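## Task

Take the yellow sponge off the counter and leave it resting inside the bin marked N6, entirely within the bin's rim. The bins must not be moved. The robot must not topple or finish leaning, or the task fails. It only counts if the sponge stays there without the robot holding it.

## Robot and tools

ROBOT. A TidyBot++: a mobile base (0.54 m long, 0.50 m wide, 0.38 m tall) on four driven casters, carrying one seven-joint arm that ends in a two-finger gripper. The shoulder sits 0.12 m ahead of the base centre, 0.68 m above the floor. base_camera is fixed on the base (644x364 image); wrist_camera is a fisheye on the hand (644x476) looking along the fingers. Calibration (K, distortion, T_world_to_cam mapping base-frame points into each camera) is supplied; treat it as approximate, especially for the wrist camera. Loose objects may occasionally get nudged by the scene itself.

FRAMES. Base frame: origin on the floor below the base centre, x ahead, y to the left, z up. hand_pose is reported in it, for the point between the finger pads; the hand's own z runs out along the fingers and its y is the closing direction. Odometry is the base frame as it stood at scene start; heading grows to the left, within -3.142..3.142. base_tilt is in degrees, positive when leaning forward or right. Odometry counts wheel rotation, so slip looks like travel and drift accumulates.

execute_actions. Argument actions: a list holding zero or one action. An empty list just reports state and pictures. An action may hold:
- base: exactly one relative move, measured from where the base last reported itself: translate_m (metres, + forward, -2 to 2), strafe_m (metres, + left, -2 to 2), or rotate_rad (radians, + counter-clockwise seen from above, -6.3 to 6.3).
- joints: absolute targets by name, in radians: joint_1_rad (unbounded; + is clockwise from above, opposite to heading), joint_2_rad shoulder -2.249..2.249, joint_3_rad unbounded, joint_4_rad elbow -2.579..2.579, joint_5_rad unbounded, joint_6_rad wrist -2.099..2.099, joint_7_rad unbounded (hand down: + turns counter-clockwise from above; at 1.57 fingers open toward the robot's left and right), and gripper_pos 0 (open, ~85 mm gap) to 1 (closed); gap is roughly 85*(1-gripper_pos) mm. Unbounded joints go the short way; for bigger turns send steps smaller than half a revolution.
- speeds: optional caps for this action only: translate_m and strafe_m 0.05-0.5 m/s, rotate_rad 0.1-1.57 rad/s (defaults are the maxima).
A base move needing over 8.667 s at its cap is refused; any action ends after 15 s. Unknown keys or out-of-range values cause refusal with no motion. Parts you leave out may keep pushing toward earlier targets. cameras: list of base_camera, wrist_camera or all; omitted/null means all, [] means none.

wait: seconds 0-10; commands nothing, returns state and pictures. zoom_image: camera plus region [x0, y0, x1, y1] in pixels of that camera's latest image, at most 504x504. read_manual: only licence texts. finished_scene: scene = number of the current scene; irreversible, reports success. Replying with no tool call ends everything.

ARM GEOMETRY. Upper arm 0.42 m, forearm 0.31 m, hand 0.31 m to the hand point. With joint_1_rad 0, joint_3_rad 3.14, joint_5_rad 0 the arm stays in the vertical plane of the base x axis, and angles from vertical (forward positive) are: upper arm = j2, forearm = j2 - j4, hand = j2 - j4 - j6. Reach forward of the shoulder = sum of length*sin(angle); height above it = sum of length*cos(angle). It starts folded, hand down, poking up to 0.08 m past the base front, elbow up to 1.15 m high. A downward hand reaches at most about 0.94 m height, and only near the base. Closed fingertips sit ~20 mm beyond the hand point.

RESULTS. base_status / joint_status: done (reached; for base, wheels turned fully even if slipping); off_target (stopped short, maybe still pushing); contact_stop / time_out (target dropped, holding in place; a blocked base may still say done though short); not_followed and 'joint command not followed' with a cause (self-collision check withheld arm targets; gripper still acts; these may be retried later). on_its_own lists uncommanded motion. Gripper at 1 reading done means empty; off_target means something is gripped. motor_effort is percent of max, peak in brackets, noisy. ARM HIT means the arm struck the base or itself. If a result reports a stop, remaining calls in that reply are skipped.

ACCURACY. Friction leaves joints slightly off; fix by sending last command + (desired - measured) for all seven joints. hand_pose may be 1-2 cm wrong; trust images. Held loads make the arm sag; never command a joint to its measured angle while carrying something.

AVOID. Drops, slams, hard pushes (they cost). Driving while the arm is snagged above ~0.8 m can tip the robot; sideways force on a raised hand can lift wheels; back off or retract to right it. Torque limits: joints 1-4 fault at 104.5 N m (warning 56.7), joints 5-7 at 51.3 (warning 29.4); a fault freezes arm and gripper for 10 s. Nothing stops the arm hitting the base. Holding loads heats motors: MOTOR HOT at 60 °C, OVER-TEMPERATURE FAULT at 75 °C makes the arm sink and reports limit_stop_at_motor_heat; resend targets afterward. The robot holds its last command while you think, so keep loads short. Shorter robot motion time is better.

Each tool is called by a JSON object that holds its "api" and its "payload", one argument or row to a line.

## Session

I'll start by looking at the current state and images.

{"api": "execute_actions", "payload": {
  "actions": []
}}

Scene clock: 0.00 s.
base_odometry: x=+0.000 y=+0.000 heading=+0.000 (m, m, rad; odometry frame)
base_tilt: forward=-0.3 right=-0.3 (deg)
base_status: not commanded
joint_positions: joint_1_rad=-0.024 joint_2_rad=-0.390 joint_3_rad=+3.179 joint_4_rad=-2.506 joint_5_rad=+0.029 joint_6_rad=-0.890 joint_7_rad=+1.599 gripper_pos=+0.000
joint_status: not commanded
motor_effort: joint_1_rad=+0 joint_2_rad=-1 joint_3_rad=+1 joint_4_rad=+15 joint_5_rad=+1 joint_6_rad=+1 joint_7_rad=+1 (%)
hand_pose: x=+0.2702 y=-0.0061 z=+0.5995 quat_wxyz=(+0.006, +0.998, +0.017, +0.067) (m; base frame)
pictures: base_camera, wrist_camera
Images, in order (width x height): base_camera 644x364, wrist_camera 644x476.

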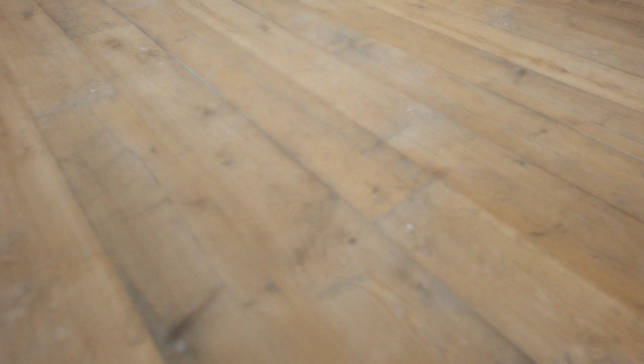

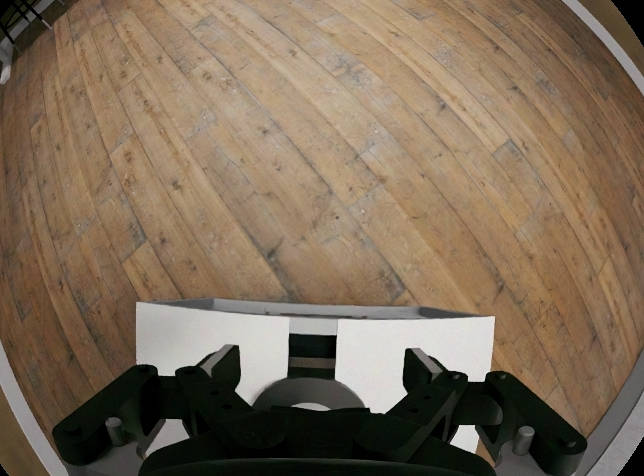

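{"api": "execute_actions", "payload": {
  "actions": [
    {"joints": {"joint_4_rad": -2.2, "joint_6_rad": 0.1}}
  ]
}}

Scene clock: 13.90 s.
base_odometry: x=+0.000 y=+0.000 heading=+0.000 (m, m, rad; odometry frame)
base_tilt: forward=-0.3 right=-0.3 (deg)
base_status: not commanded
joint_positions: joint_1_rad=-0.024 joint_2_rad=-0.390 joint_3_rad=+3.179 joint_4_rad=-2.206 joint_5_rad=+0.029 joint_6_rad=+0.083 joint_7_rad=+1.599 gripper_pos=+0.000
joint_status: all done
motor_effort: joint_1_rad=+0(1) joint_2_rad=-7(8) joint_3_rad=+1(0) joint_4_rad=+21(20) joint_5_rad=+0(1) joint_6_rad=+8(8) joint_7_rad=+1(0) (%)
hand_pose: x=+0.5716 y=-0.0064 z=+0.9444 quat_wxyz=(+0.016, +0.762, +0.014, +0.647) (m; base frame)
pictures: base_camera, wrist_camera
camera_calibration (this result's frames):
wrist_camera: T_world_to_cam=[[0.0390314, -0.997451, 0.0597352, -0.084448], [-0.127706, -0.0642699, -0.989728, 1.07203], [0.991044, 0.0310019, -0.129889, -0.307913], [0, 0, 0, 1]] pos_world=[0.445355, -0.00578762, 1.02607]
Images, in order (width x height): base_camera 644x364, wrist_camera 644x476.

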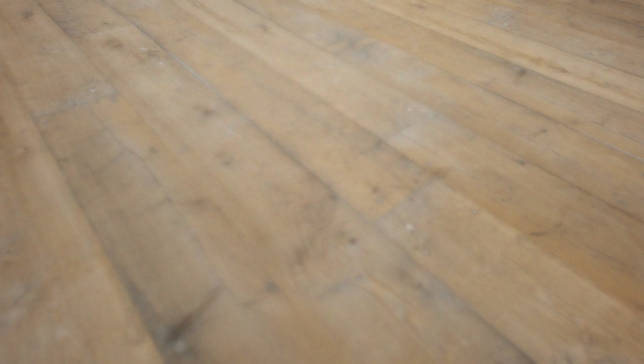

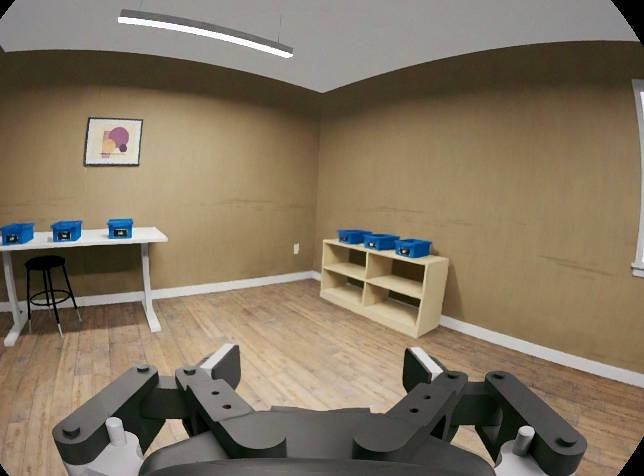

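{"api": "zoom_image", "payload": {
  "camera": "wrist_camera",
  "region": [320, 210, 460, 280]
}}

{"api": "zoom_image", "payload": {
  "camera": "wrist_camera",
  "region": [0, 200, 180, 270]
}}

Region (320, 210, 460, 280) of wrist_camera's 644x476 image, scaled by 3.600.

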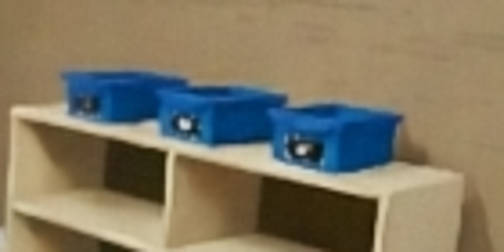

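Region (0, 200, 180, 270) of wrist_camera's 644x476 image, scaled by 2.800.

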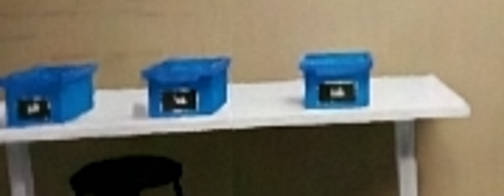

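{"api": "execute_actions", "payload": {
  "actions": [
    {"base": {"rotate_rad": 1.9}}
  ]
}}

Scene clock: 22.13 s.
base_odometry: x=+0.000 y=+0.000 heading=+1.899 (m, m, rad; odometry frame)
base_tilt: forward=-0.2 right=-0.2 (deg)
base_status: done
joint_positions: joint_1_rad=-0.024 joint_2_rad=-0.390 joint_3_rad=+3.179 joint_4_rad=-2.206 joint_5_rad=+0.029 joint_6_rad=+0.083 joint_7_rad=+1.599 gripper_pos=+0.000
joint_status: not commanded
motor_effort: joint_1_rad=+0(2) joint_2_rad=-7(8) joint_3_rad=+1(1) joint_4_rad=+21(21) joint_5_rad=+1(1) joint_6_rad=+8(8) joint_7_rad=+0(1) (%)
hand_pose: x=+0.5716 y=-0.0064 z=+0.9444 quat_wxyz=(+0.016, +0.762, +0.014, +0.647) (m; base frame)
pictures: base_camera, wrist_camera
camera_calibration (this result's frames):
wrist_camera: T_world_to_cam=[[0.0390316, -0.997451, 0.0597353, -0.0844482], [-0.127706, -0.0642701, -0.989728, 1.07203], [0.991044, 0.0310021, -0.129889, -0.307913], [0, 0, 0, 1]] pos_world=[0.445355, -0.00578755, 1.02607]
Images, in order (width x height): base_camera 644x364, wrist_camera 644x476.

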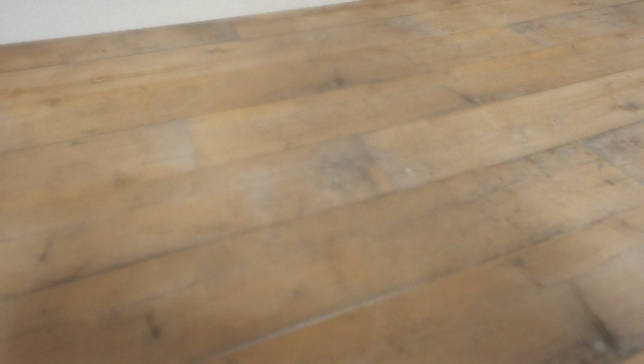

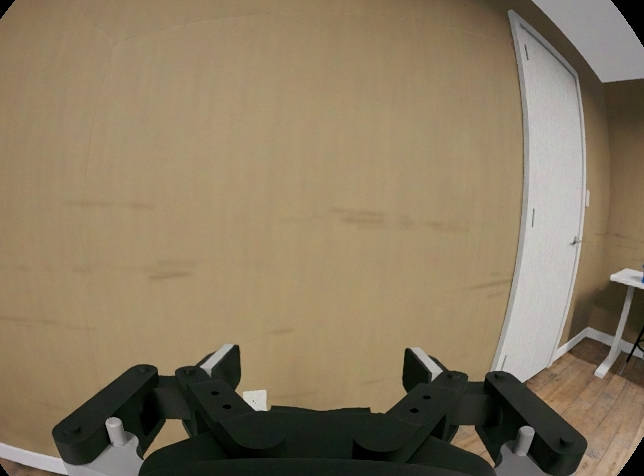

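{"api": "execute_actions", "payload": {
  "actions": [
    {"base": {"rotate_rad": 1.9}}
  ]
}}

Scene clock: 27.73 s.
base_odometry: x=+0.000 y=+0.000 heading=-2.485 (m, m, rad; odometry frame)
base_tilt: forward=-0.2 right=-0.3 (deg)
base_status: done
joint_positions: joint_1_rad=-0.024 joint_2_rad=-0.390 joint_3_rad=+3.179 joint_4_rad=-2.206 joint_5_rad=+0.029 joint_6_rad=+0.083 joint_7_rad=+1.599 gripper_pos=+0.000
joint_status: not commanded
motor_effort: joint_1_rad=+1(2) joint_2_rad=-7(8) joint_3_rad=+1(2) joint_4_rad=+21(21) joint_5_rad=+1(1) joint_6_rad=+8(8) joint_7_rad=+0(1) (%)
hand_pose: x=+0.5716 y=-0.0064 z=+0.9444 quat_wxyz=(+0.016, +0.762, +0.014, +0.647) (m; base frame)
pictures: base_camera, wrist_camera
camera_calibration (this result's frames):
wrist_camera: T_world_to_cam=[[0.0390304, -0.997451, 0.0597346, -0.0844475], [-0.127706, -0.0642692, -0.989728, 1.07203], [0.991044, 0.031001, -0.129889, -0.307912], [0, 0, 0, 1]] pos_world=[0.445355, -0.00578812, 1.02607]
Images, in order (width x height): base_camera 644x364, wrist_camera 644x476.

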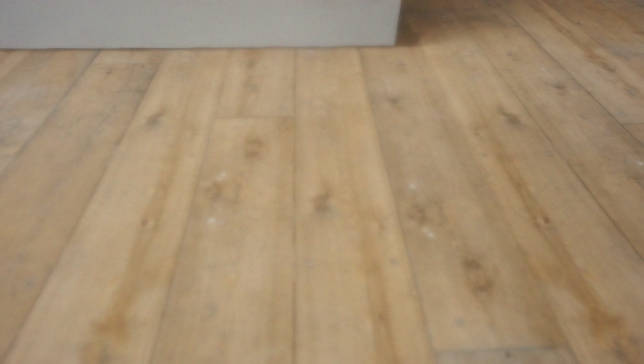

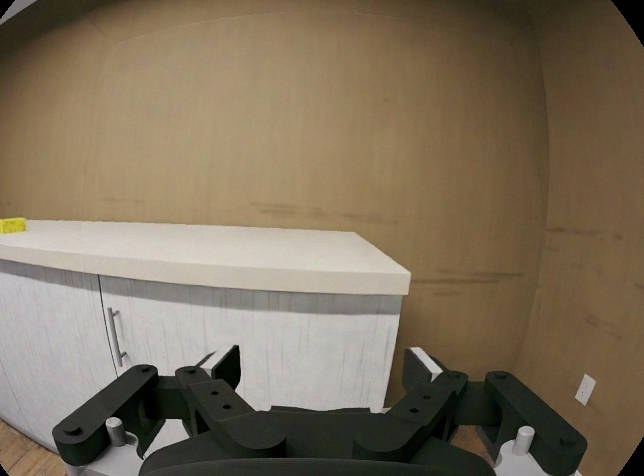

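{"api": "execute_actions", "payload": {
  "actions": [
    {"base": {"strafe_m": 1.15}, "joints": {"joint_1_rad": 0.0, "joint_2_rad": -0.2, "joint_3_rad": 3.14, "joint_4_rad": -1.4, "joint_5_rad": 0.0, "joint_6_rad": -0.9, "joint_7_rad": 1.57}}
  ]
}}

Scene clock: 62.87 s.
base_odometry: x=+0.704 y=-0.910 heading=-2.484 (m, m, rad; odometry frame)
base_tilt: forward=-0.2 right=-0.3 (deg)
base_status: done
joint_positions: joint_1_rad=-0.020 joint_2_rad=-0.219 joint_3_rad=+3.151 joint_4_rad=-1.417 joint_5_rad=+0.027 joint_6_rad=-0.869 joint_7_rad=+1.599 gripper_pos=+0.000
joint_status: all done
motor_effort: joint_1_rad=+0(2) joint_2_rad=-11(12) joint_3_rad=+0(2) joint_4_rad=+19(22) joint_5_rad=+1(2) joint_6_rad=+7(8) joint_7_rad=+1(0) (%)
hand_pose: x=+0.5944 y=-0.0006 z=+1.0588 quat_wxyz=(+0.017, +0.859, +0.018, +0.512) (m; base frame)
pictures: base_camera, wrist_camera
camera_calibration (this result's frames):
wrist_camera: T_world_to_cam=[[0.0564049, -0.997034, 0.0523636, -0.0888811], [-0.44473, -0.0720469, -0.892762, 1.27435], [0.893887, 0.0270685, -0.447475, 0.0782184], [0, 0, 0, 1]] pos_world=[0.501835, 0.00107799, 1.17734]
Images, in order (width x height): base_camera 644x364, wrist_camera 644x476.

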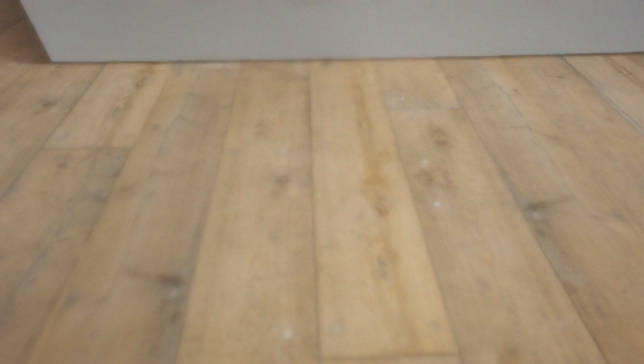

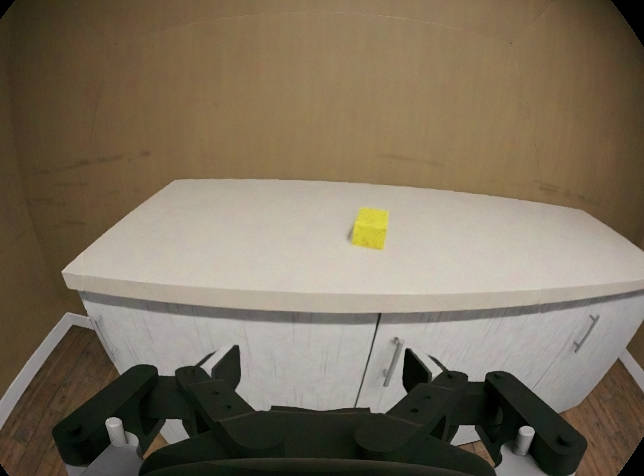

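{"api": "zoom_image", "payload": {
  "camera": "wrist_camera",
  "region": [320, 190, 420, 270]
}}

Region (320, 190, 420, 270) of wrist_camera's 644x476 image, scaled by 5.040; it fills the top 403 rows of this view, and the rest is white.

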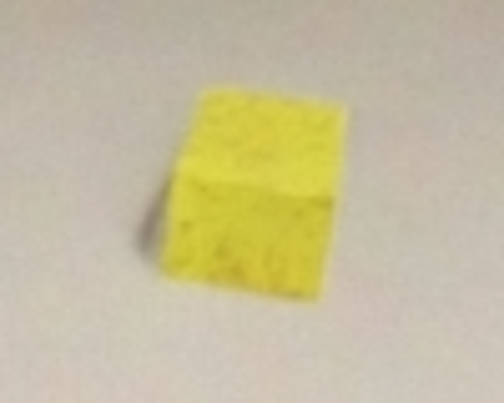

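{"api": "execute_actions", "payload": {
  "actions": [
    {"base": {"translate_m": 0.5}, "joints": {"joint_1_rad": 0.245, "joint_2_rad": 0.257, "joint_3_rad": 3.131, "joint_4_rad": -0.552, "joint_5_rad": -0.027, "joint_6_rad": -1.972, "joint_7_rad": 1.541}}
  ]
}}

Scene clock: 164.03 s.
base_odometry: x=+0.308 y=-1.216 heading=-2.483 (m, m, rad; odometry frame)
base_tilt: forward=-0.2 right=-0.2 (deg)
base_status: done
joint_positions: joint_1_rad=+0.224 joint_2_rad=+0.254 joint_3_rad=+3.149 joint_4_rad=-0.571 joint_5_rad=+0.003 joint_6_rad=-1.939 joint_7_rad=+1.571 gripper_pos=+0.000
joint_status: all done
motor_effort: joint_1_rad=+0(0) joint_2_rad=-23(27) joint_3_rad=+0(3) joint_4_rad=+14(20) joint_5_rad=+1(2) joint_6_rad=+2(8) joint_7_rad=+0(1) (%)
hand_pose: x=+0.5587 y=-0.1024 z=+1.0130 quat_wxyz=(+0.024, +0.976, -0.114, +0.186) (m; base frame)
pictures: base_camera, wrist_camera
camera_calibration (this result's frames):
wrist_camera: T_world_to_cam=[[-0.197022, -0.980217, -0.018868, 0.0294294], [-0.897031, 0.188001, -0.399988, 0.99037], [0.395622, -0.0618812, -0.916326, 0.836561], [0, 0, 0, 1]] pos_world=[0.563229, -0.105576, 1.16325]
Images, in order (width x height): base_camera 644x364, wrist_camera 644x476.

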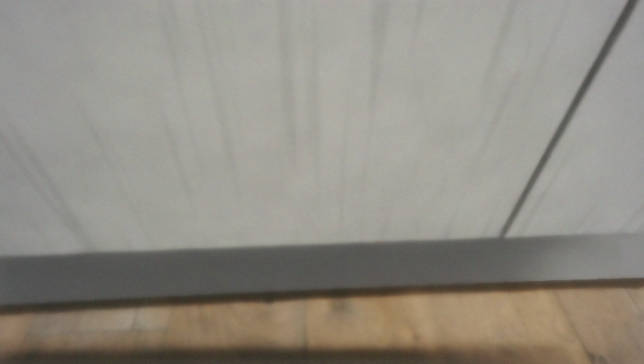

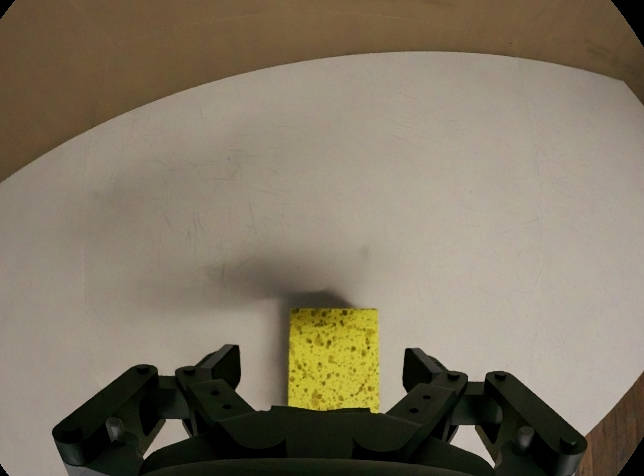

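{"api": "zoom_image", "payload": {
  "camera": "wrist_camera",
  "region": [200, 280, 452, 430]
}}

Region (200, 280, 452, 430) of wrist_camera's 644x476 image, scaled by 2.000; it fills the top 300 rows of this view, and the rest is white.

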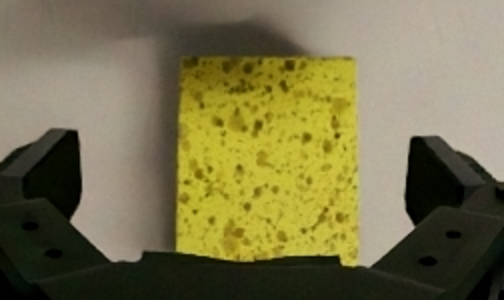

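{"api": "execute_actions", "payload": {
  "actions": [
    {"joints": {"joint_1_rad": 0.264, "joint_4_rad": -0.70, "joint_6_rad": -1.893}}
  ],
  "cameras": ["wrist_camera"]
}}

Scene clock: 234.67 s.
base_odometry: x=+0.308 y=-1.216 heading=-2.483 (m, m, rad; odometry frame)
base_tilt: forward=-0.3 right=-0.3 (deg)
base_status: not commanded
joint_positions: joint_1_rad=+0.243 joint_2_rad=+0.255 joint_3_rad=+3.149 joint_4_rad=-0.686 joint_5_rad=+0.003 joint_6_rad=-1.925 joint_7_rad=+1.571 gripper_pos=+0.000
joint_status: all done
motor_effort: joint_1_rad=+0(0) joint_2_rad=-23(25) joint_3_rad=+0(0) joint_4_rad=+14(15) joint_5_rad=+1(1) joint_6_rad=+2(3) joint_7_rad=+1(1) (%)
hand_pose: x=+0.5501 y=-0.1092 z=+0.9747 quat_wxyz=(+0.020, +0.983, -0.124, +0.136) (m; base frame)
pictures: wrist_camera
camera_calibration (this result's frames):
wrist_camera: T_world_to_cam=[[-0.217922, -0.975716, -0.02211, 0.0354866], [-0.928032, 0.214178, -0.304768, 0.895715], [0.302102, -0.0458969, -0.95217, 0.892585], [0, 0, 0, 1]] pos_world=[0.569334, -0.116251, 1.12366]
Images, in order (width x height): wrist_camera 644x476.

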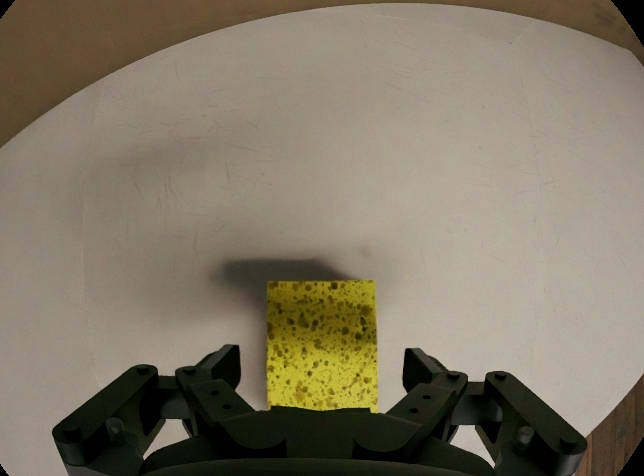

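{"api": "zoom_image", "payload": {
  "camera": "wrist_camera",
  "region": [220, 260, 430, 420]
}}

Region (220, 260, 430, 420) of wrist_camera's 644x476 image, scaled by 2.400; it fills the top 384 rows of this view, and the rest is white.

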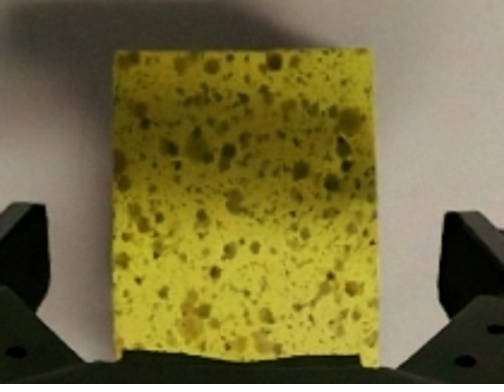

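{"api": "execute_actions", "payload": {
  "actions": [
    {"joints": {"joint_4_rad": -0.814, "joint_6_rad": -1.836}}
  ],
  "cameras": ["wrist_camera"]
}}

Scene clock: 261.60 s.
base_odometry: x=+0.308 y=-1.216 heading=-2.483 (m, m, rad; odometry frame)
base_tilt: forward=-0.2 right=-0.2 (deg)
base_status: not commanded
joint_positions: joint_1_rad=+0.243 joint_2_rad=+0.255 joint_3_rad=+3.149 joint_4_rad=-0.800 joint_5_rad=+0.003 joint_6_rad=-1.868 joint_7_rad=+1.571 gripper_pos=+0.000
joint_status: all done
motor_effort: joint_1_rad=+1(0) joint_2_rad=-26(27) joint_3_rad=+0(1) joint_4_rad=+15(16) joint_5_rad=+1(0) joint_6_rad=+1(1) joint_7_rad=+1(1) (%)
hand_pose: x=+0.5525 y=-0.1099 z=+0.9402 quat_wxyz=(+0.016, +0.986, -0.125, +0.108) (m; base frame)
pictures: wrist_camera
camera_calibration (this result's frames):
wrist_camera: T_world_to_cam=[[-0.219142, -0.975405, -0.0237119, 0.0367771], [-0.943361, 0.218022, -0.250073, 0.845045], [0.249092, -0.0324326, -0.967937, 0.904555], [0, 0, 0, 1]] pos_world=[0.579924, -0.119029, 1.08775]
Images, in order (width x height): wrist_camera 644x476.

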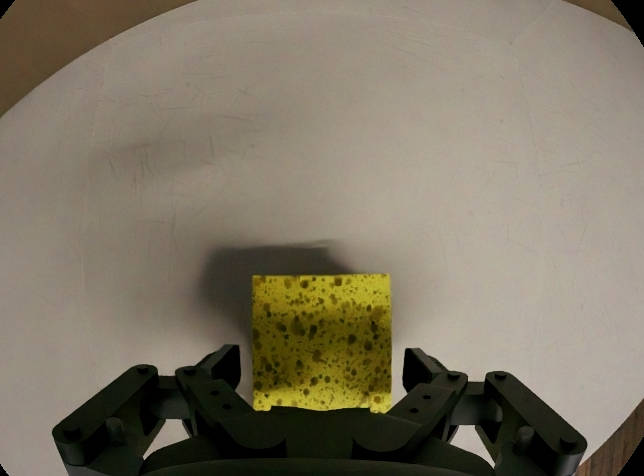

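{"api": "zoom_image", "payload": {
  "camera": "wrist_camera",
  "region": [220, 260, 430, 420]
}}

Region (220, 260, 430, 420) of wrist_camera's 644x476 image, scaled by 2.400; it fills the top 384 rows of this view, and the rest is white.

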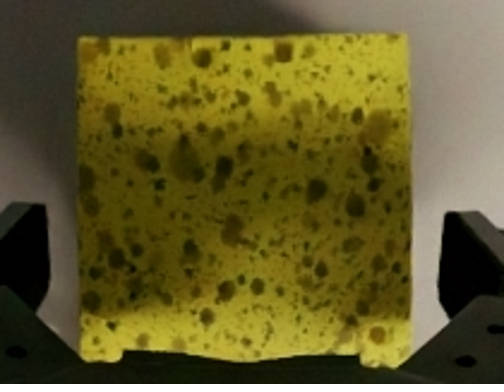

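{"api": "execute_actions", "payload": {
  "actions": [
    {"joints": {"gripper_pos": 1.0}}
  ],
  "cameras": ["wrist_camera"]
}}

Scene clock: 277.40 s.
base_odometry: x=+0.308 y=-1.216 heading=-2.483 (m, m, rad; odometry frame)
base_tilt: forward=-0.2 right=-0.2 (deg)
base_status: not commanded
joint_positions: joint_1_rad=+0.243 joint_2_rad=+0.249 joint_3_rad=+3.149 joint_4_rad=-0.803 joint_5_rad=+0.003 joint_6_rad=-1.865 joint_7_rad=+1.571 gripper_pos=+0.403
joint_status: gripper_pos off_target (ended at +0.403, target +1.000)
motor_effort: joint_1_rad=+0(1) joint_2_rad=-22(25) joint_3_rad=+0(0) joint_4_rad=+14(15) joint_5_rad=+1(1) joint_6_rad=+1(2) joint_7_rad=+1(1) (%)
hand_pose: x=+0.5514 y=-0.1096 z=+0.9420 quat_wxyz=(+0.016, +0.986, -0.125, +0.111) (m; base frame)
pictures: wrist_camera
camera_calibration (this result's frames):
wrist_camera: T_world_to_cam=[[-0.218825, -0.975471, -0.023925, 0.0369702], [-0.941888, 0.217569, -0.255949, 0.849054], [0.254876, -0.0334734, -0.966394, 0.901864], [0, 0, 0, 1]] pos_world=[0.57794, -0.118476, 1.08975]
Images, in order (width x height): wrist_camera 644x476.

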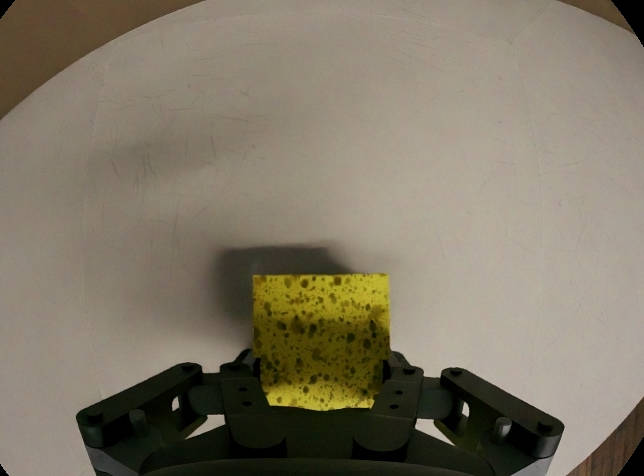

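{"api": "execute_actions", "payload": {
  "actions": [
    {"base": {"translate_m": -2.0}, "joints": {"joint_1_rad": -2.1, "joint_2_rad": -0.12, "joint_6_rad": -1.55, "gripper_pos": 1.0}}
  ]
}}

Scene clock: 381.00 s.
base_odometry: x=+1.889 y=+0.010 heading=-2.482 (m, m, rad; odometry frame)
base_tilt: forward=-0.3 right=-0.3 (deg)
base_status: done
joint_positions: joint_1_rad=-2.083 joint_2_rad=-0.105 joint_3_rad=+3.142 joint_4_rad=-0.804 joint_5_rad=-0.002 joint_6_rad=-1.582 joint_7_rad=+1.571 gripper_pos=+0.403
joint_status: gripper_pos off_target (ended at +0.403, target +1.000); the others done
motor_effort: joint_1_rad=+0(4) joint_2_rad=-11(26) joint_3_rad=+1(2) joint_4_rad=+15(16) joint_5_rad=+1(1) joint_6_rad=+6(6) joint_7_rad=+1(0) (%)
hand_pose: x=-0.0758 y=+0.3427 z=+1.1378 quat_wxyz=(-0.360, +0.459, +0.785, +0.210) (m; base frame)
pictures: base_camera, wrist_camera
camera_calibration (this result's frames):
wrist_camera: T_world_to_cam=[[0.849839, 0.527011, -0.00575572, -0.109041], [0.326093, -0.534363, -0.77982, 1.15993], [-0.414049, 0.660845, -0.625977, 0.590124], [0, 0, 0, 1]] pos_world=[-0.0412366, 0.287308, 1.27331]
Images, in order (width x height): base_camera 644x364, wrist_camera 644x476.

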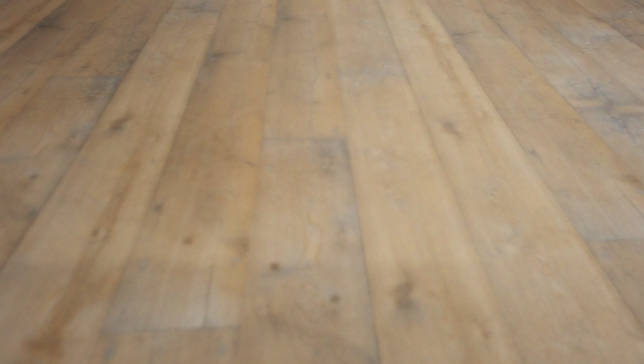

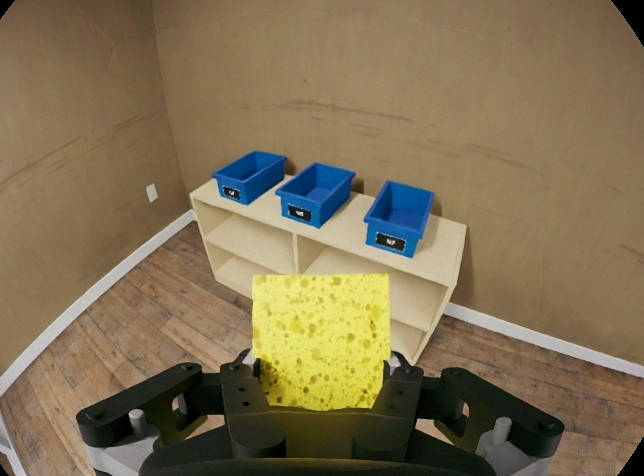

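{"api": "zoom_image", "payload": {
  "camera": "wrist_camera",
  "region": [355, 215, 425, 265]
}}

{"api": "zoom_image", "payload": {
  "camera": "wrist_camera",
  "region": [270, 190, 330, 235]
}}

{"api": "zoom_image", "payload": {
  "camera": "wrist_camera",
  "region": [205, 170, 265, 215]
}}

Region (355, 215, 425, 265) of wrist_camera's 644x476 image, scaled by 7.200; it fills the top 360 rows of this view, and the rest is white.

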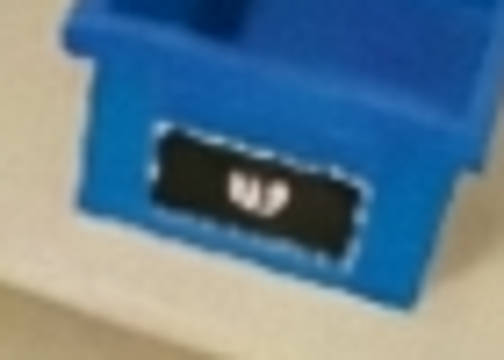

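Region (270, 190, 330, 235) of wrist_camera's 644x476 image, scaled by 8.400; it fills the top 378 rows of this view, and the rest is white.

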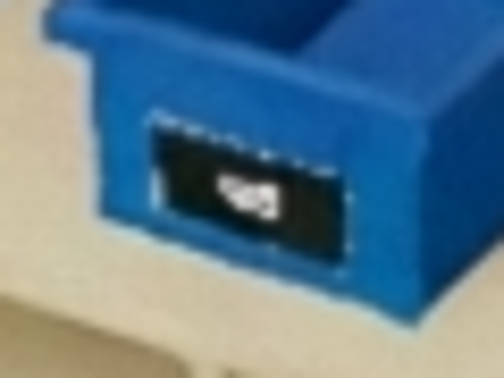

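Region (205, 170, 265, 215) of wrist_camera's 644x476 image, scaled by 8.400; it fills the top 378 rows of this view, and the rest is white.

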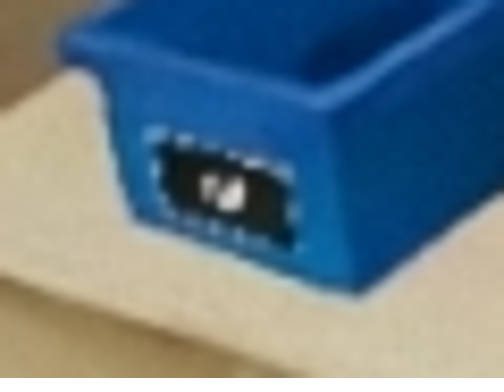

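{"api": "execute_actions", "payload": {
  "actions": [
    {"base": {"translate_m": -0.7}, "joints": {"joint_1_rad": -1.62, "joint_2_rad": 0.36, "joint_4_rad": -1.96, "joint_6_rad": 0.33, "gripper_pos": 1.0}}
  ]
}}

Scene clock: 430.53 s.
base_odometry: x=+2.442 y=+0.439 heading=-2.482 (m, m, rad; odometry frame)
base_tilt: forward=-0.3 right=-0.2 (deg)
base_status: done
joint_positions: joint_1_rad=-1.639 joint_2_rad=+0.349 joint_3_rad=+3.141 joint_4_rad=-1.945 joint_5_rad=-0.002 joint_6_rad=+0.298 joint_7_rad=+1.571 gripper_pos=+0.403
joint_status: gripper_pos off_target (ended at +0.403, target +1.000); the others done
motor_effort: joint_1_rad=+0(2) joint_2_rad=-30(31) joint_3_rad=+0(2) joint_4_rad=+17(21) joint_5_rad=+1(0) joint_6_rad=+7(8) joint_7_rad=+1(1) (%)
hand_pose: x=+0.0724 y=+0.6616 z=+0.7409 quat_wxyz=(-0.396, +0.574, +0.613, +0.370) (m; base frame)
pictures: base_camera, wrist_camera
camera_calibration (this result's frames):
wrist_camera: T_world_to_cam=[[0.994098, 0.108324, 0.00595441, -0.147427], [0.0467604, -0.378304, -0.9245, 0.996659], [-0.0978933, 0.919322, -0.381136, -0.183042], [0, 0, 0, 1]] pos_world=[0.0820337, 0.561284, 0.852525]
Images, in order (width x height): base_camera 644x364, wrist_camera 644x476.

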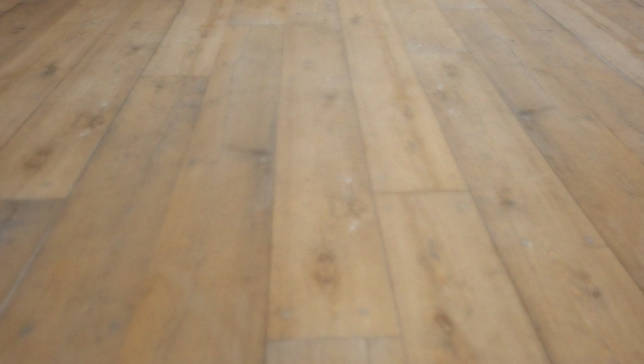

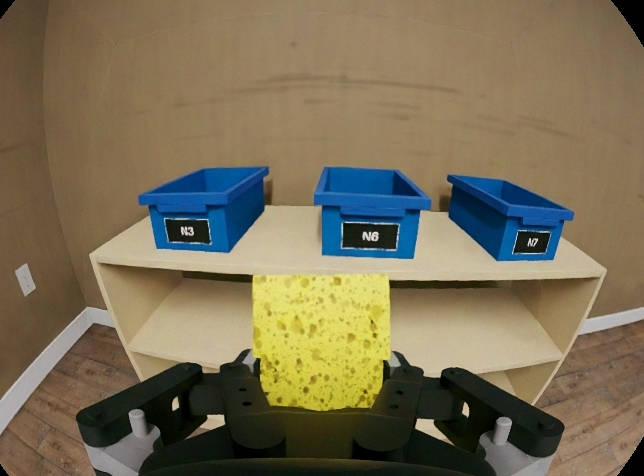

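{"api": "zoom_image", "payload": {
  "camera": "wrist_camera",
  "region": [300, 155, 440, 275]
}}

Region (300, 155, 440, 275) of wrist_camera's 644x476 image, scaled by 3.600; it fills the top 432 rows of this view, and the rest is white.

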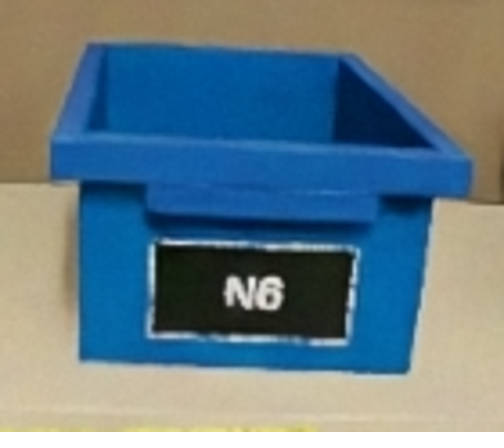

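{"api": "zoom_image", "payload": {
  "camera": "wrist_camera",
  "region": [350, 222, 392, 252]
}}

Region (350, 222, 392, 252) of wrist_camera's 644x476 image, scaled by 12.000; it fills the top 360 rows of this view, and the rest is white.

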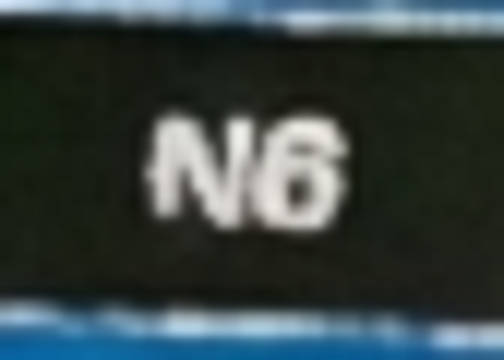

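{"api": "execute_actions", "payload": {
  "actions": [
    {"base": {"strafe_m": 0.65}, "joints": {"joint_1_rad": -1.69, "joint_2_rad": 0.46, "joint_4_rad": -0.782, "joint_5_rad": 0.26, "joint_6_rad": -1.78, "joint_7_rad": -0.075, "gripper_pos": 1.0}}
  ]
}}

Scene clock: 548.20 s.
base_odometry: x=+2.841 y=-0.074 heading=-2.481 (m, m, rad; odometry frame)
base_tilt: forward=-0.2 right=-0.3 (deg)
base_status: done
joint_positions: joint_1_rad=-1.668 joint_2_rad=+0.448 joint_3_rad=+3.141 joint_4_rad=-0.799 joint_5_rad=+0.230 joint_6_rad=-1.752 joint_7_rad=-0.049 gripper_pos=+0.403
joint_status: gripper_pos off_target (ended at +0.403, target +1.000); the others done
motor_effort: joint_1_rad=-1(1) joint_2_rad=-32(38) joint_3_rad=+1(0) joint_4_rad=+16(20) joint_5_rad=+3(3) joint_6_rad=+1(9) joint_7_rad=+1(1) (%)
hand_pose: x=+0.1367 y=+0.5263 z=+0.8604 quat_wxyz=(-0.079, +0.991, -0.005, +0.106) (m; base frame)
pictures: base_camera, wrist_camera
camera_calibration (this result's frames):
wrist_camera: T_world_to_cam=[[0.0376408, -0.981926, -0.185482, 0.671904], [-0.969405, 0.00917464, -0.245296, 0.403475], [0.242564, 0.189041, -0.951539, 0.821817], [0, 0, 0, 1]] pos_world=[0.166496, 0.500702, 1.00559]
Images, in order (width x height): base_camera 644x364, wrist_camera 644x476.

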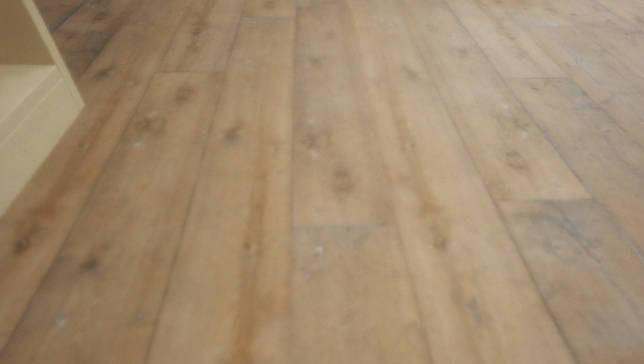

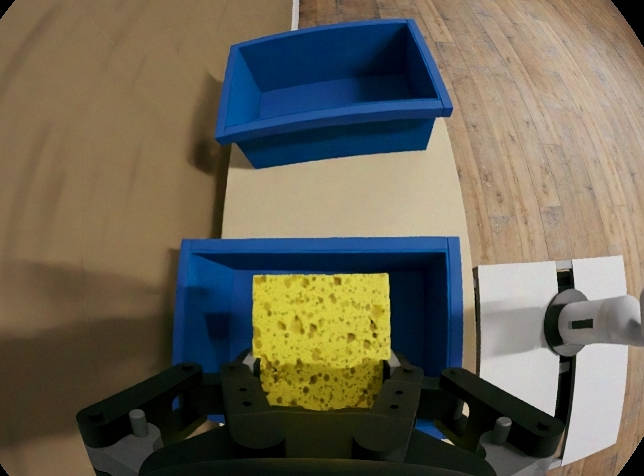

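{"api": "zoom_image", "payload": {
  "camera": "wrist_camera",
  "region": [150, 220, 490, 460]
}}

Region (150, 220, 490, 460) of wrist_camera's 644x476 image, scaled by 1.482; it fills the top 356 rows of this view, and the rest is white.

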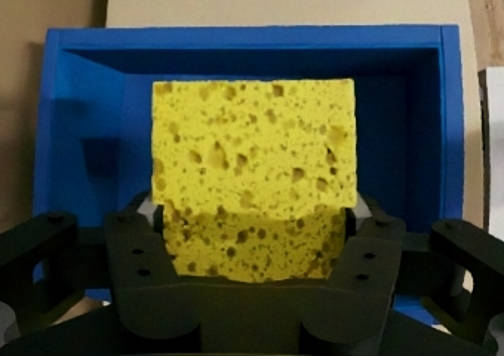

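{"api": "execute_actions", "payload": {
  "actions": [
    {"joints": {"joint_1_rad": -1.63, "joint_2_rad": 0.601, "joint_4_rad": -1.164, "joint_6_rad": -1.374, "gripper_pos": 1.0}}
  ],
  "cameras": ["wrist_camera"]
}}

Scene clock: 603.23 s.
base_odometry: x=+2.841 y=-0.074 heading=-2.481 (m, m, rad; odometry frame)
base_tilt: forward=-0.2 right=-0.3 (deg)
base_status: not commanded
joint_positions: joint_1_rad=-1.650 joint_2_rad=+0.604 joint_3_rad=+3.141 joint_4_rad=-1.153 joint_5_rad=+0.230 joint_6_rad=-1.405 joint_7_rad=-0.049 gripper_pos=+0.403
joint_status: gripper_pos off_target (ended at +0.403, target +1.000); the others done
motor_effort: joint_1_rad=+0(1) joint_2_rad=-36(38) joint_3_rad=+1(1) joint_4_rad=+16(17) joint_5_rad=+3(3) joint_6_rad=-1(1) joint_7_rad=+1(0) (%)
hand_pose: x=+0.1445 y=+0.5468 z=+0.6669 quat_wxyz=(+0.003, +0.993, +0.035, +0.113) (m; base frame)
pictures: wrist_camera
camera_calibration (this result's frames):
wrist_camera: T_world_to_cam=[[0.100094, -0.994862, -0.0152017, 0.540349], [-0.961682, -0.0928141, -0.257977, 0.426489], [0.255241, 0.0404413, -0.966031, 0.720994], [0, 0, 0, 1]] pos_world=[0.172034, 0.547998, 0.814742]
Images, in order (width x height): wrist_camera 644x476.

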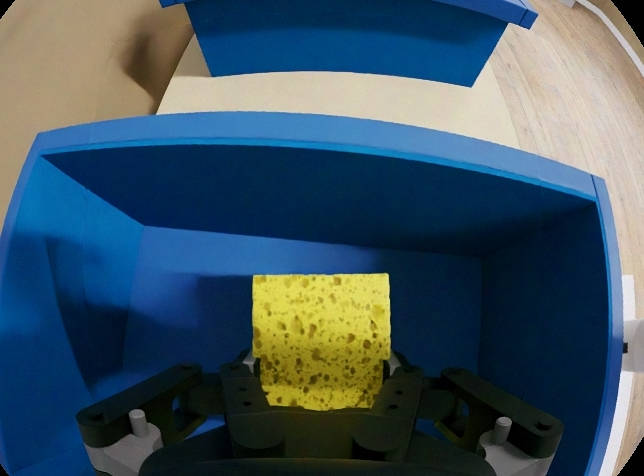

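{"api": "zoom_image", "payload": {
  "camera": "wrist_camera",
  "region": [20, 120, 188, 250]
}}

{"api": "zoom_image", "payload": {
  "camera": "wrist_camera",
  "region": [450, 160, 618, 290]
}}

Region (20, 120, 188, 250) of wrist_camera's 644x476 image, scaled by 3.000; it fills the top 390 rows of this view, and the rest is white.

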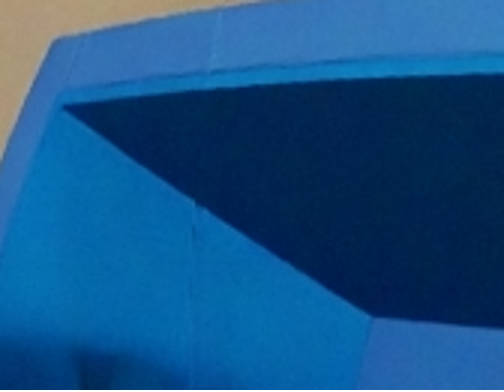

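Region (450, 160, 618, 290) of wrist_camera's 644x476 image, scaled by 3.000; it fills the top 390 rows of this view, and the rest is white.

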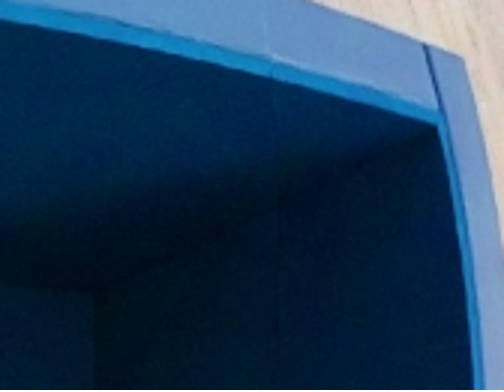

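{"api": "execute_actions", "payload": {
  "actions": [
    {"joints": {"joint_4_rad": -1.227, "joint_6_rad": -1.311, "gripper_pos": 1.0}}
  ],
  "cameras": ["wrist_camera"]
}}

Scene clock: 632.27 s.
base_odometry: x=+2.841 y=-0.074 heading=-2.481 (m, m, rad; odometry frame)
base_tilt: forward=-0.2 right=-0.3 (deg)
base_status: not commanded
joint_positions: joint_1_rad=-1.650 joint_2_rad=+0.604 joint_3_rad=+3.141 joint_4_rad=-1.215 joint_5_rad=+0.230 joint_6_rad=-1.343 joint_7_rad=-0.049 gripper_pos=+0.403
joint_status: gripper_pos off_target (ended at +0.403, target +1.000); the others done
motor_effort: joint_1_rad=+0(1) joint_2_rad=-35(37) joint_3_rad=+1(1) joint_4_rad=+16(16) joint_5_rad=+3(3) joint_6_rad=-1(1) joint_7_rad=+0(1) (%)
hand_pose: x=+0.1439 y=+0.5432 z=+0.6477 quat_wxyz=(+0.002, +0.993, +0.042, +0.112) (m; base frame)
pictures: wrist_camera
camera_calibration (this result's frames):
wrist_camera: T_world_to_cam=[[0.113883, -0.993393, -0.014174, 0.533074], [-0.961055, -0.106538, -0.254996, 0.426066], [0.251801, 0.0426618, -0.966838, 0.702534], [0, 0, 0, 1]] pos_world=[0.171866, 0.544972, 0.795438]
Images, in order (width x height): wrist_camera 644x476.

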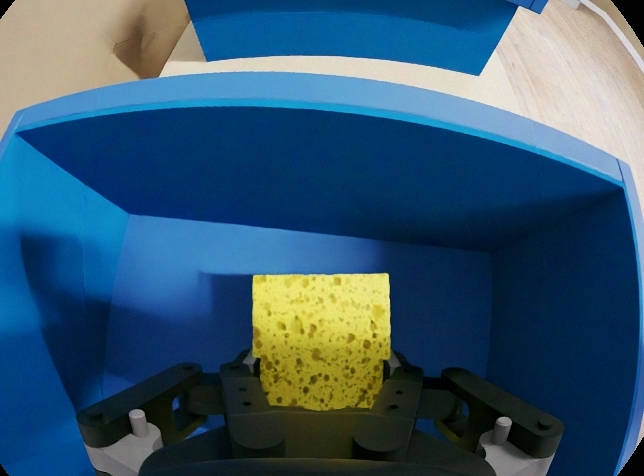

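{"api": "execute_actions", "payload": {
  "actions": [
    {"joints": {"gripper_pos": 0.05}}
  ],
  "cameras": ["wrist_camera"]
}}

Scene clock: 636.97 s.
base_odometry: x=+2.841 y=-0.074 heading=-2.481 (m, m, rad; odometry frame)
base_tilt: forward=-0.3 right=-0.3 (deg)
base_status: not commanded
joint_positions: joint_1_rad=-1.650 joint_2_rad=+0.604 joint_3_rad=+3.141 joint_4_rad=-1.215 joint_5_rad=+0.230 joint_6_rad=-1.343 joint_7_rad=-0.049 gripper_pos=+0.050
joint_status: all done
motor_effort: joint_1_rad=+0(0) joint_2_rad=-35(36) joint_3_rad=+1(2) joint_4_rad=+15(15) joint_5_rad=+3(3) joint_6_rad=-1(1) joint_7_rad=+1(1) (%)
hand_pose: x=+0.1439 y=+0.5432 z=+0.6477 quat_wxyz=(+0.002, +0.993, +0.042, +0.112) (m; base frame)
pictures: wrist_camera
camera_calibration (this result's frames):
wrist_camera: T_world_to_cam=[[0.113884, -0.993393, -0.0141744, 0.533074], [-0.961055, -0.106538, -0.254996, 0.426066], [0.251801, 0.0426622, -0.966838, 0.702534], [0, 0, 0, 1]] pos_world=[0.171866, 0.544972, 0.795438]
Images, in order (width x height): wrist_camera 644x476.

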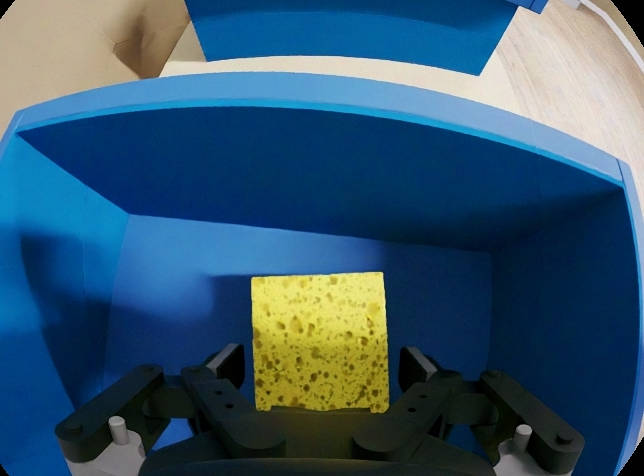

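{"api": "execute_actions", "payload": {
  "actions": [
    {"joints": {"joint_2_rad": 0.26, "gripper_pos": 0.0}}
  ],
  "cameras": ["wrist_camera"]
}}

Scene clock: 682.73 s.
base_odometry: x=+2.841 y=-0.074 heading=-2.481 (m, m, rad; odometry frame)
base_tilt: forward=-0.3 right=-0.3 (deg)
base_status: not commanded
joint_positions: joint_1_rad=-1.650 joint_2_rad=+0.257 joint_3_rad=+3.141 joint_4_rad=-1.215 joint_5_rad=+0.230 joint_6_rad=-1.343 joint_7_rad=-0.049 gripper_pos=+0.000
joint_status: all done
motor_effort: joint_1_rad=-1(1) joint_2_rad=-28(38) joint_3_rad=+1(1) joint_4_rad=+17(17) joint_5_rad=+2(3) joint_6_rad=+2(2) joint_7_rad=+1(1) (%)
hand_pose: x=+0.1456 y=+0.5228 z=+0.8332 quat_wxyz=(-0.169, +0.980, +0.022, +0.104) (m; base frame)
pictures: wrist_camera
camera_calibration (this result's frames):
wrist_camera: T_world_to_cam=[[0.108868, -0.929248, -0.353053, 0.764725], [-0.967988, -0.0182984, -0.250329, 0.423802], [0.226157, 0.369004, -0.901493, 0.660994], [0, 0, 0, 1]] pos_world=[0.177493, 0.474464, 0.97196]
Images, in order (width x height): wrist_camera 644x476.

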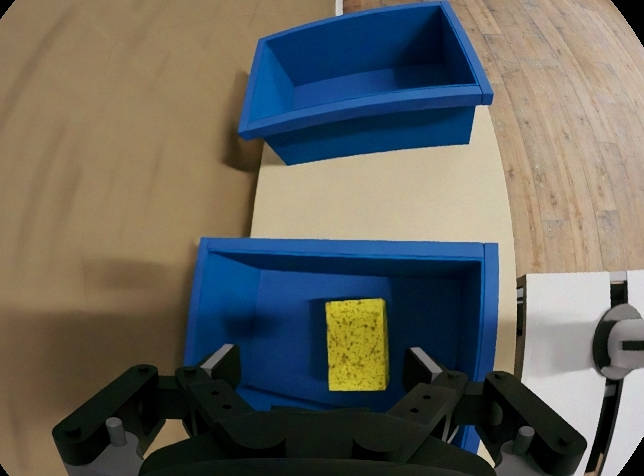

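{"api": "execute_actions", "payload": {
  "actions": [
    {"joints": {"joint_2_rad": -0.39, "joint_4_rad": -2.05}}
  ],
  "cameras": ["wrist_camera"]
}}

Scene clock: 688.13 s.
base_odometry: x=+2.841 y=-0.074 heading=-2.481 (m, m, rad; odometry frame)
base_tilt: forward=-0.2 right=-0.3 (deg)
base_status: not commanded
joint_positions: joint_1_rad=-1.650 joint_2_rad=-0.378 joint_3_rad=+3.141 joint_4_rad=-2.034 joint_5_rad=+0.230 joint_6_rad=-1.342 joint_7_rad=-0.049 gripper_pos=+0.000
joint_status: all done
motor_effort: joint_1_rad=-1(0) joint_2_rad=-4(29) joint_3_rad=+0(0) joint_4_rad=+16(18) joint_5_rad=+3(3) joint_6_rad=+0(2) joint_7_rad=+1(1) (%)
hand_pose: x=+0.1706 y=+0.2081 z=+0.7460 quat_wxyz=(-0.079, +0.990, +0.033, +0.109) (m; base frame)
pictures: wrist_camera
camera_calibration (this result's frames):
wrist_camera: T_world_to_cam=[[0.112973, -0.977834, -0.176288, 0.316345], [-0.96424, -0.0650843, -0.256915, 0.434417], [0.239747, 0.199008, -0.95022, 0.762274], [0, 0, 0, 1]] pos_world=[0.200391, 0.185908, 0.891704]
Images, in order (width x height): wrist_camera 644x476.

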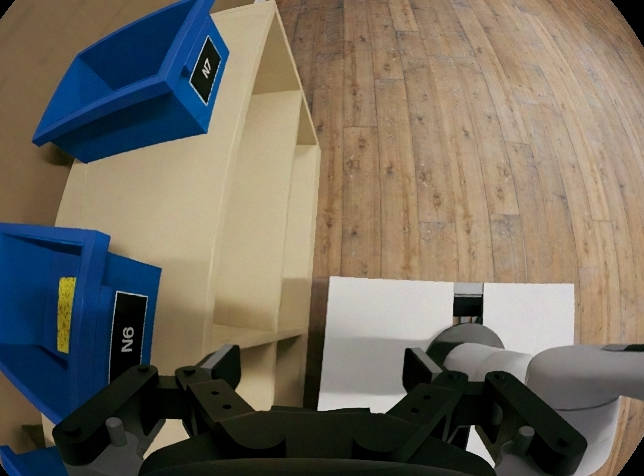

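The label reads N6 clearly, and the sponge is lying inside that bin.

{"api": "finished_scene", "payload": {
  "scene": 1
}}

The scene is finished: the task was done.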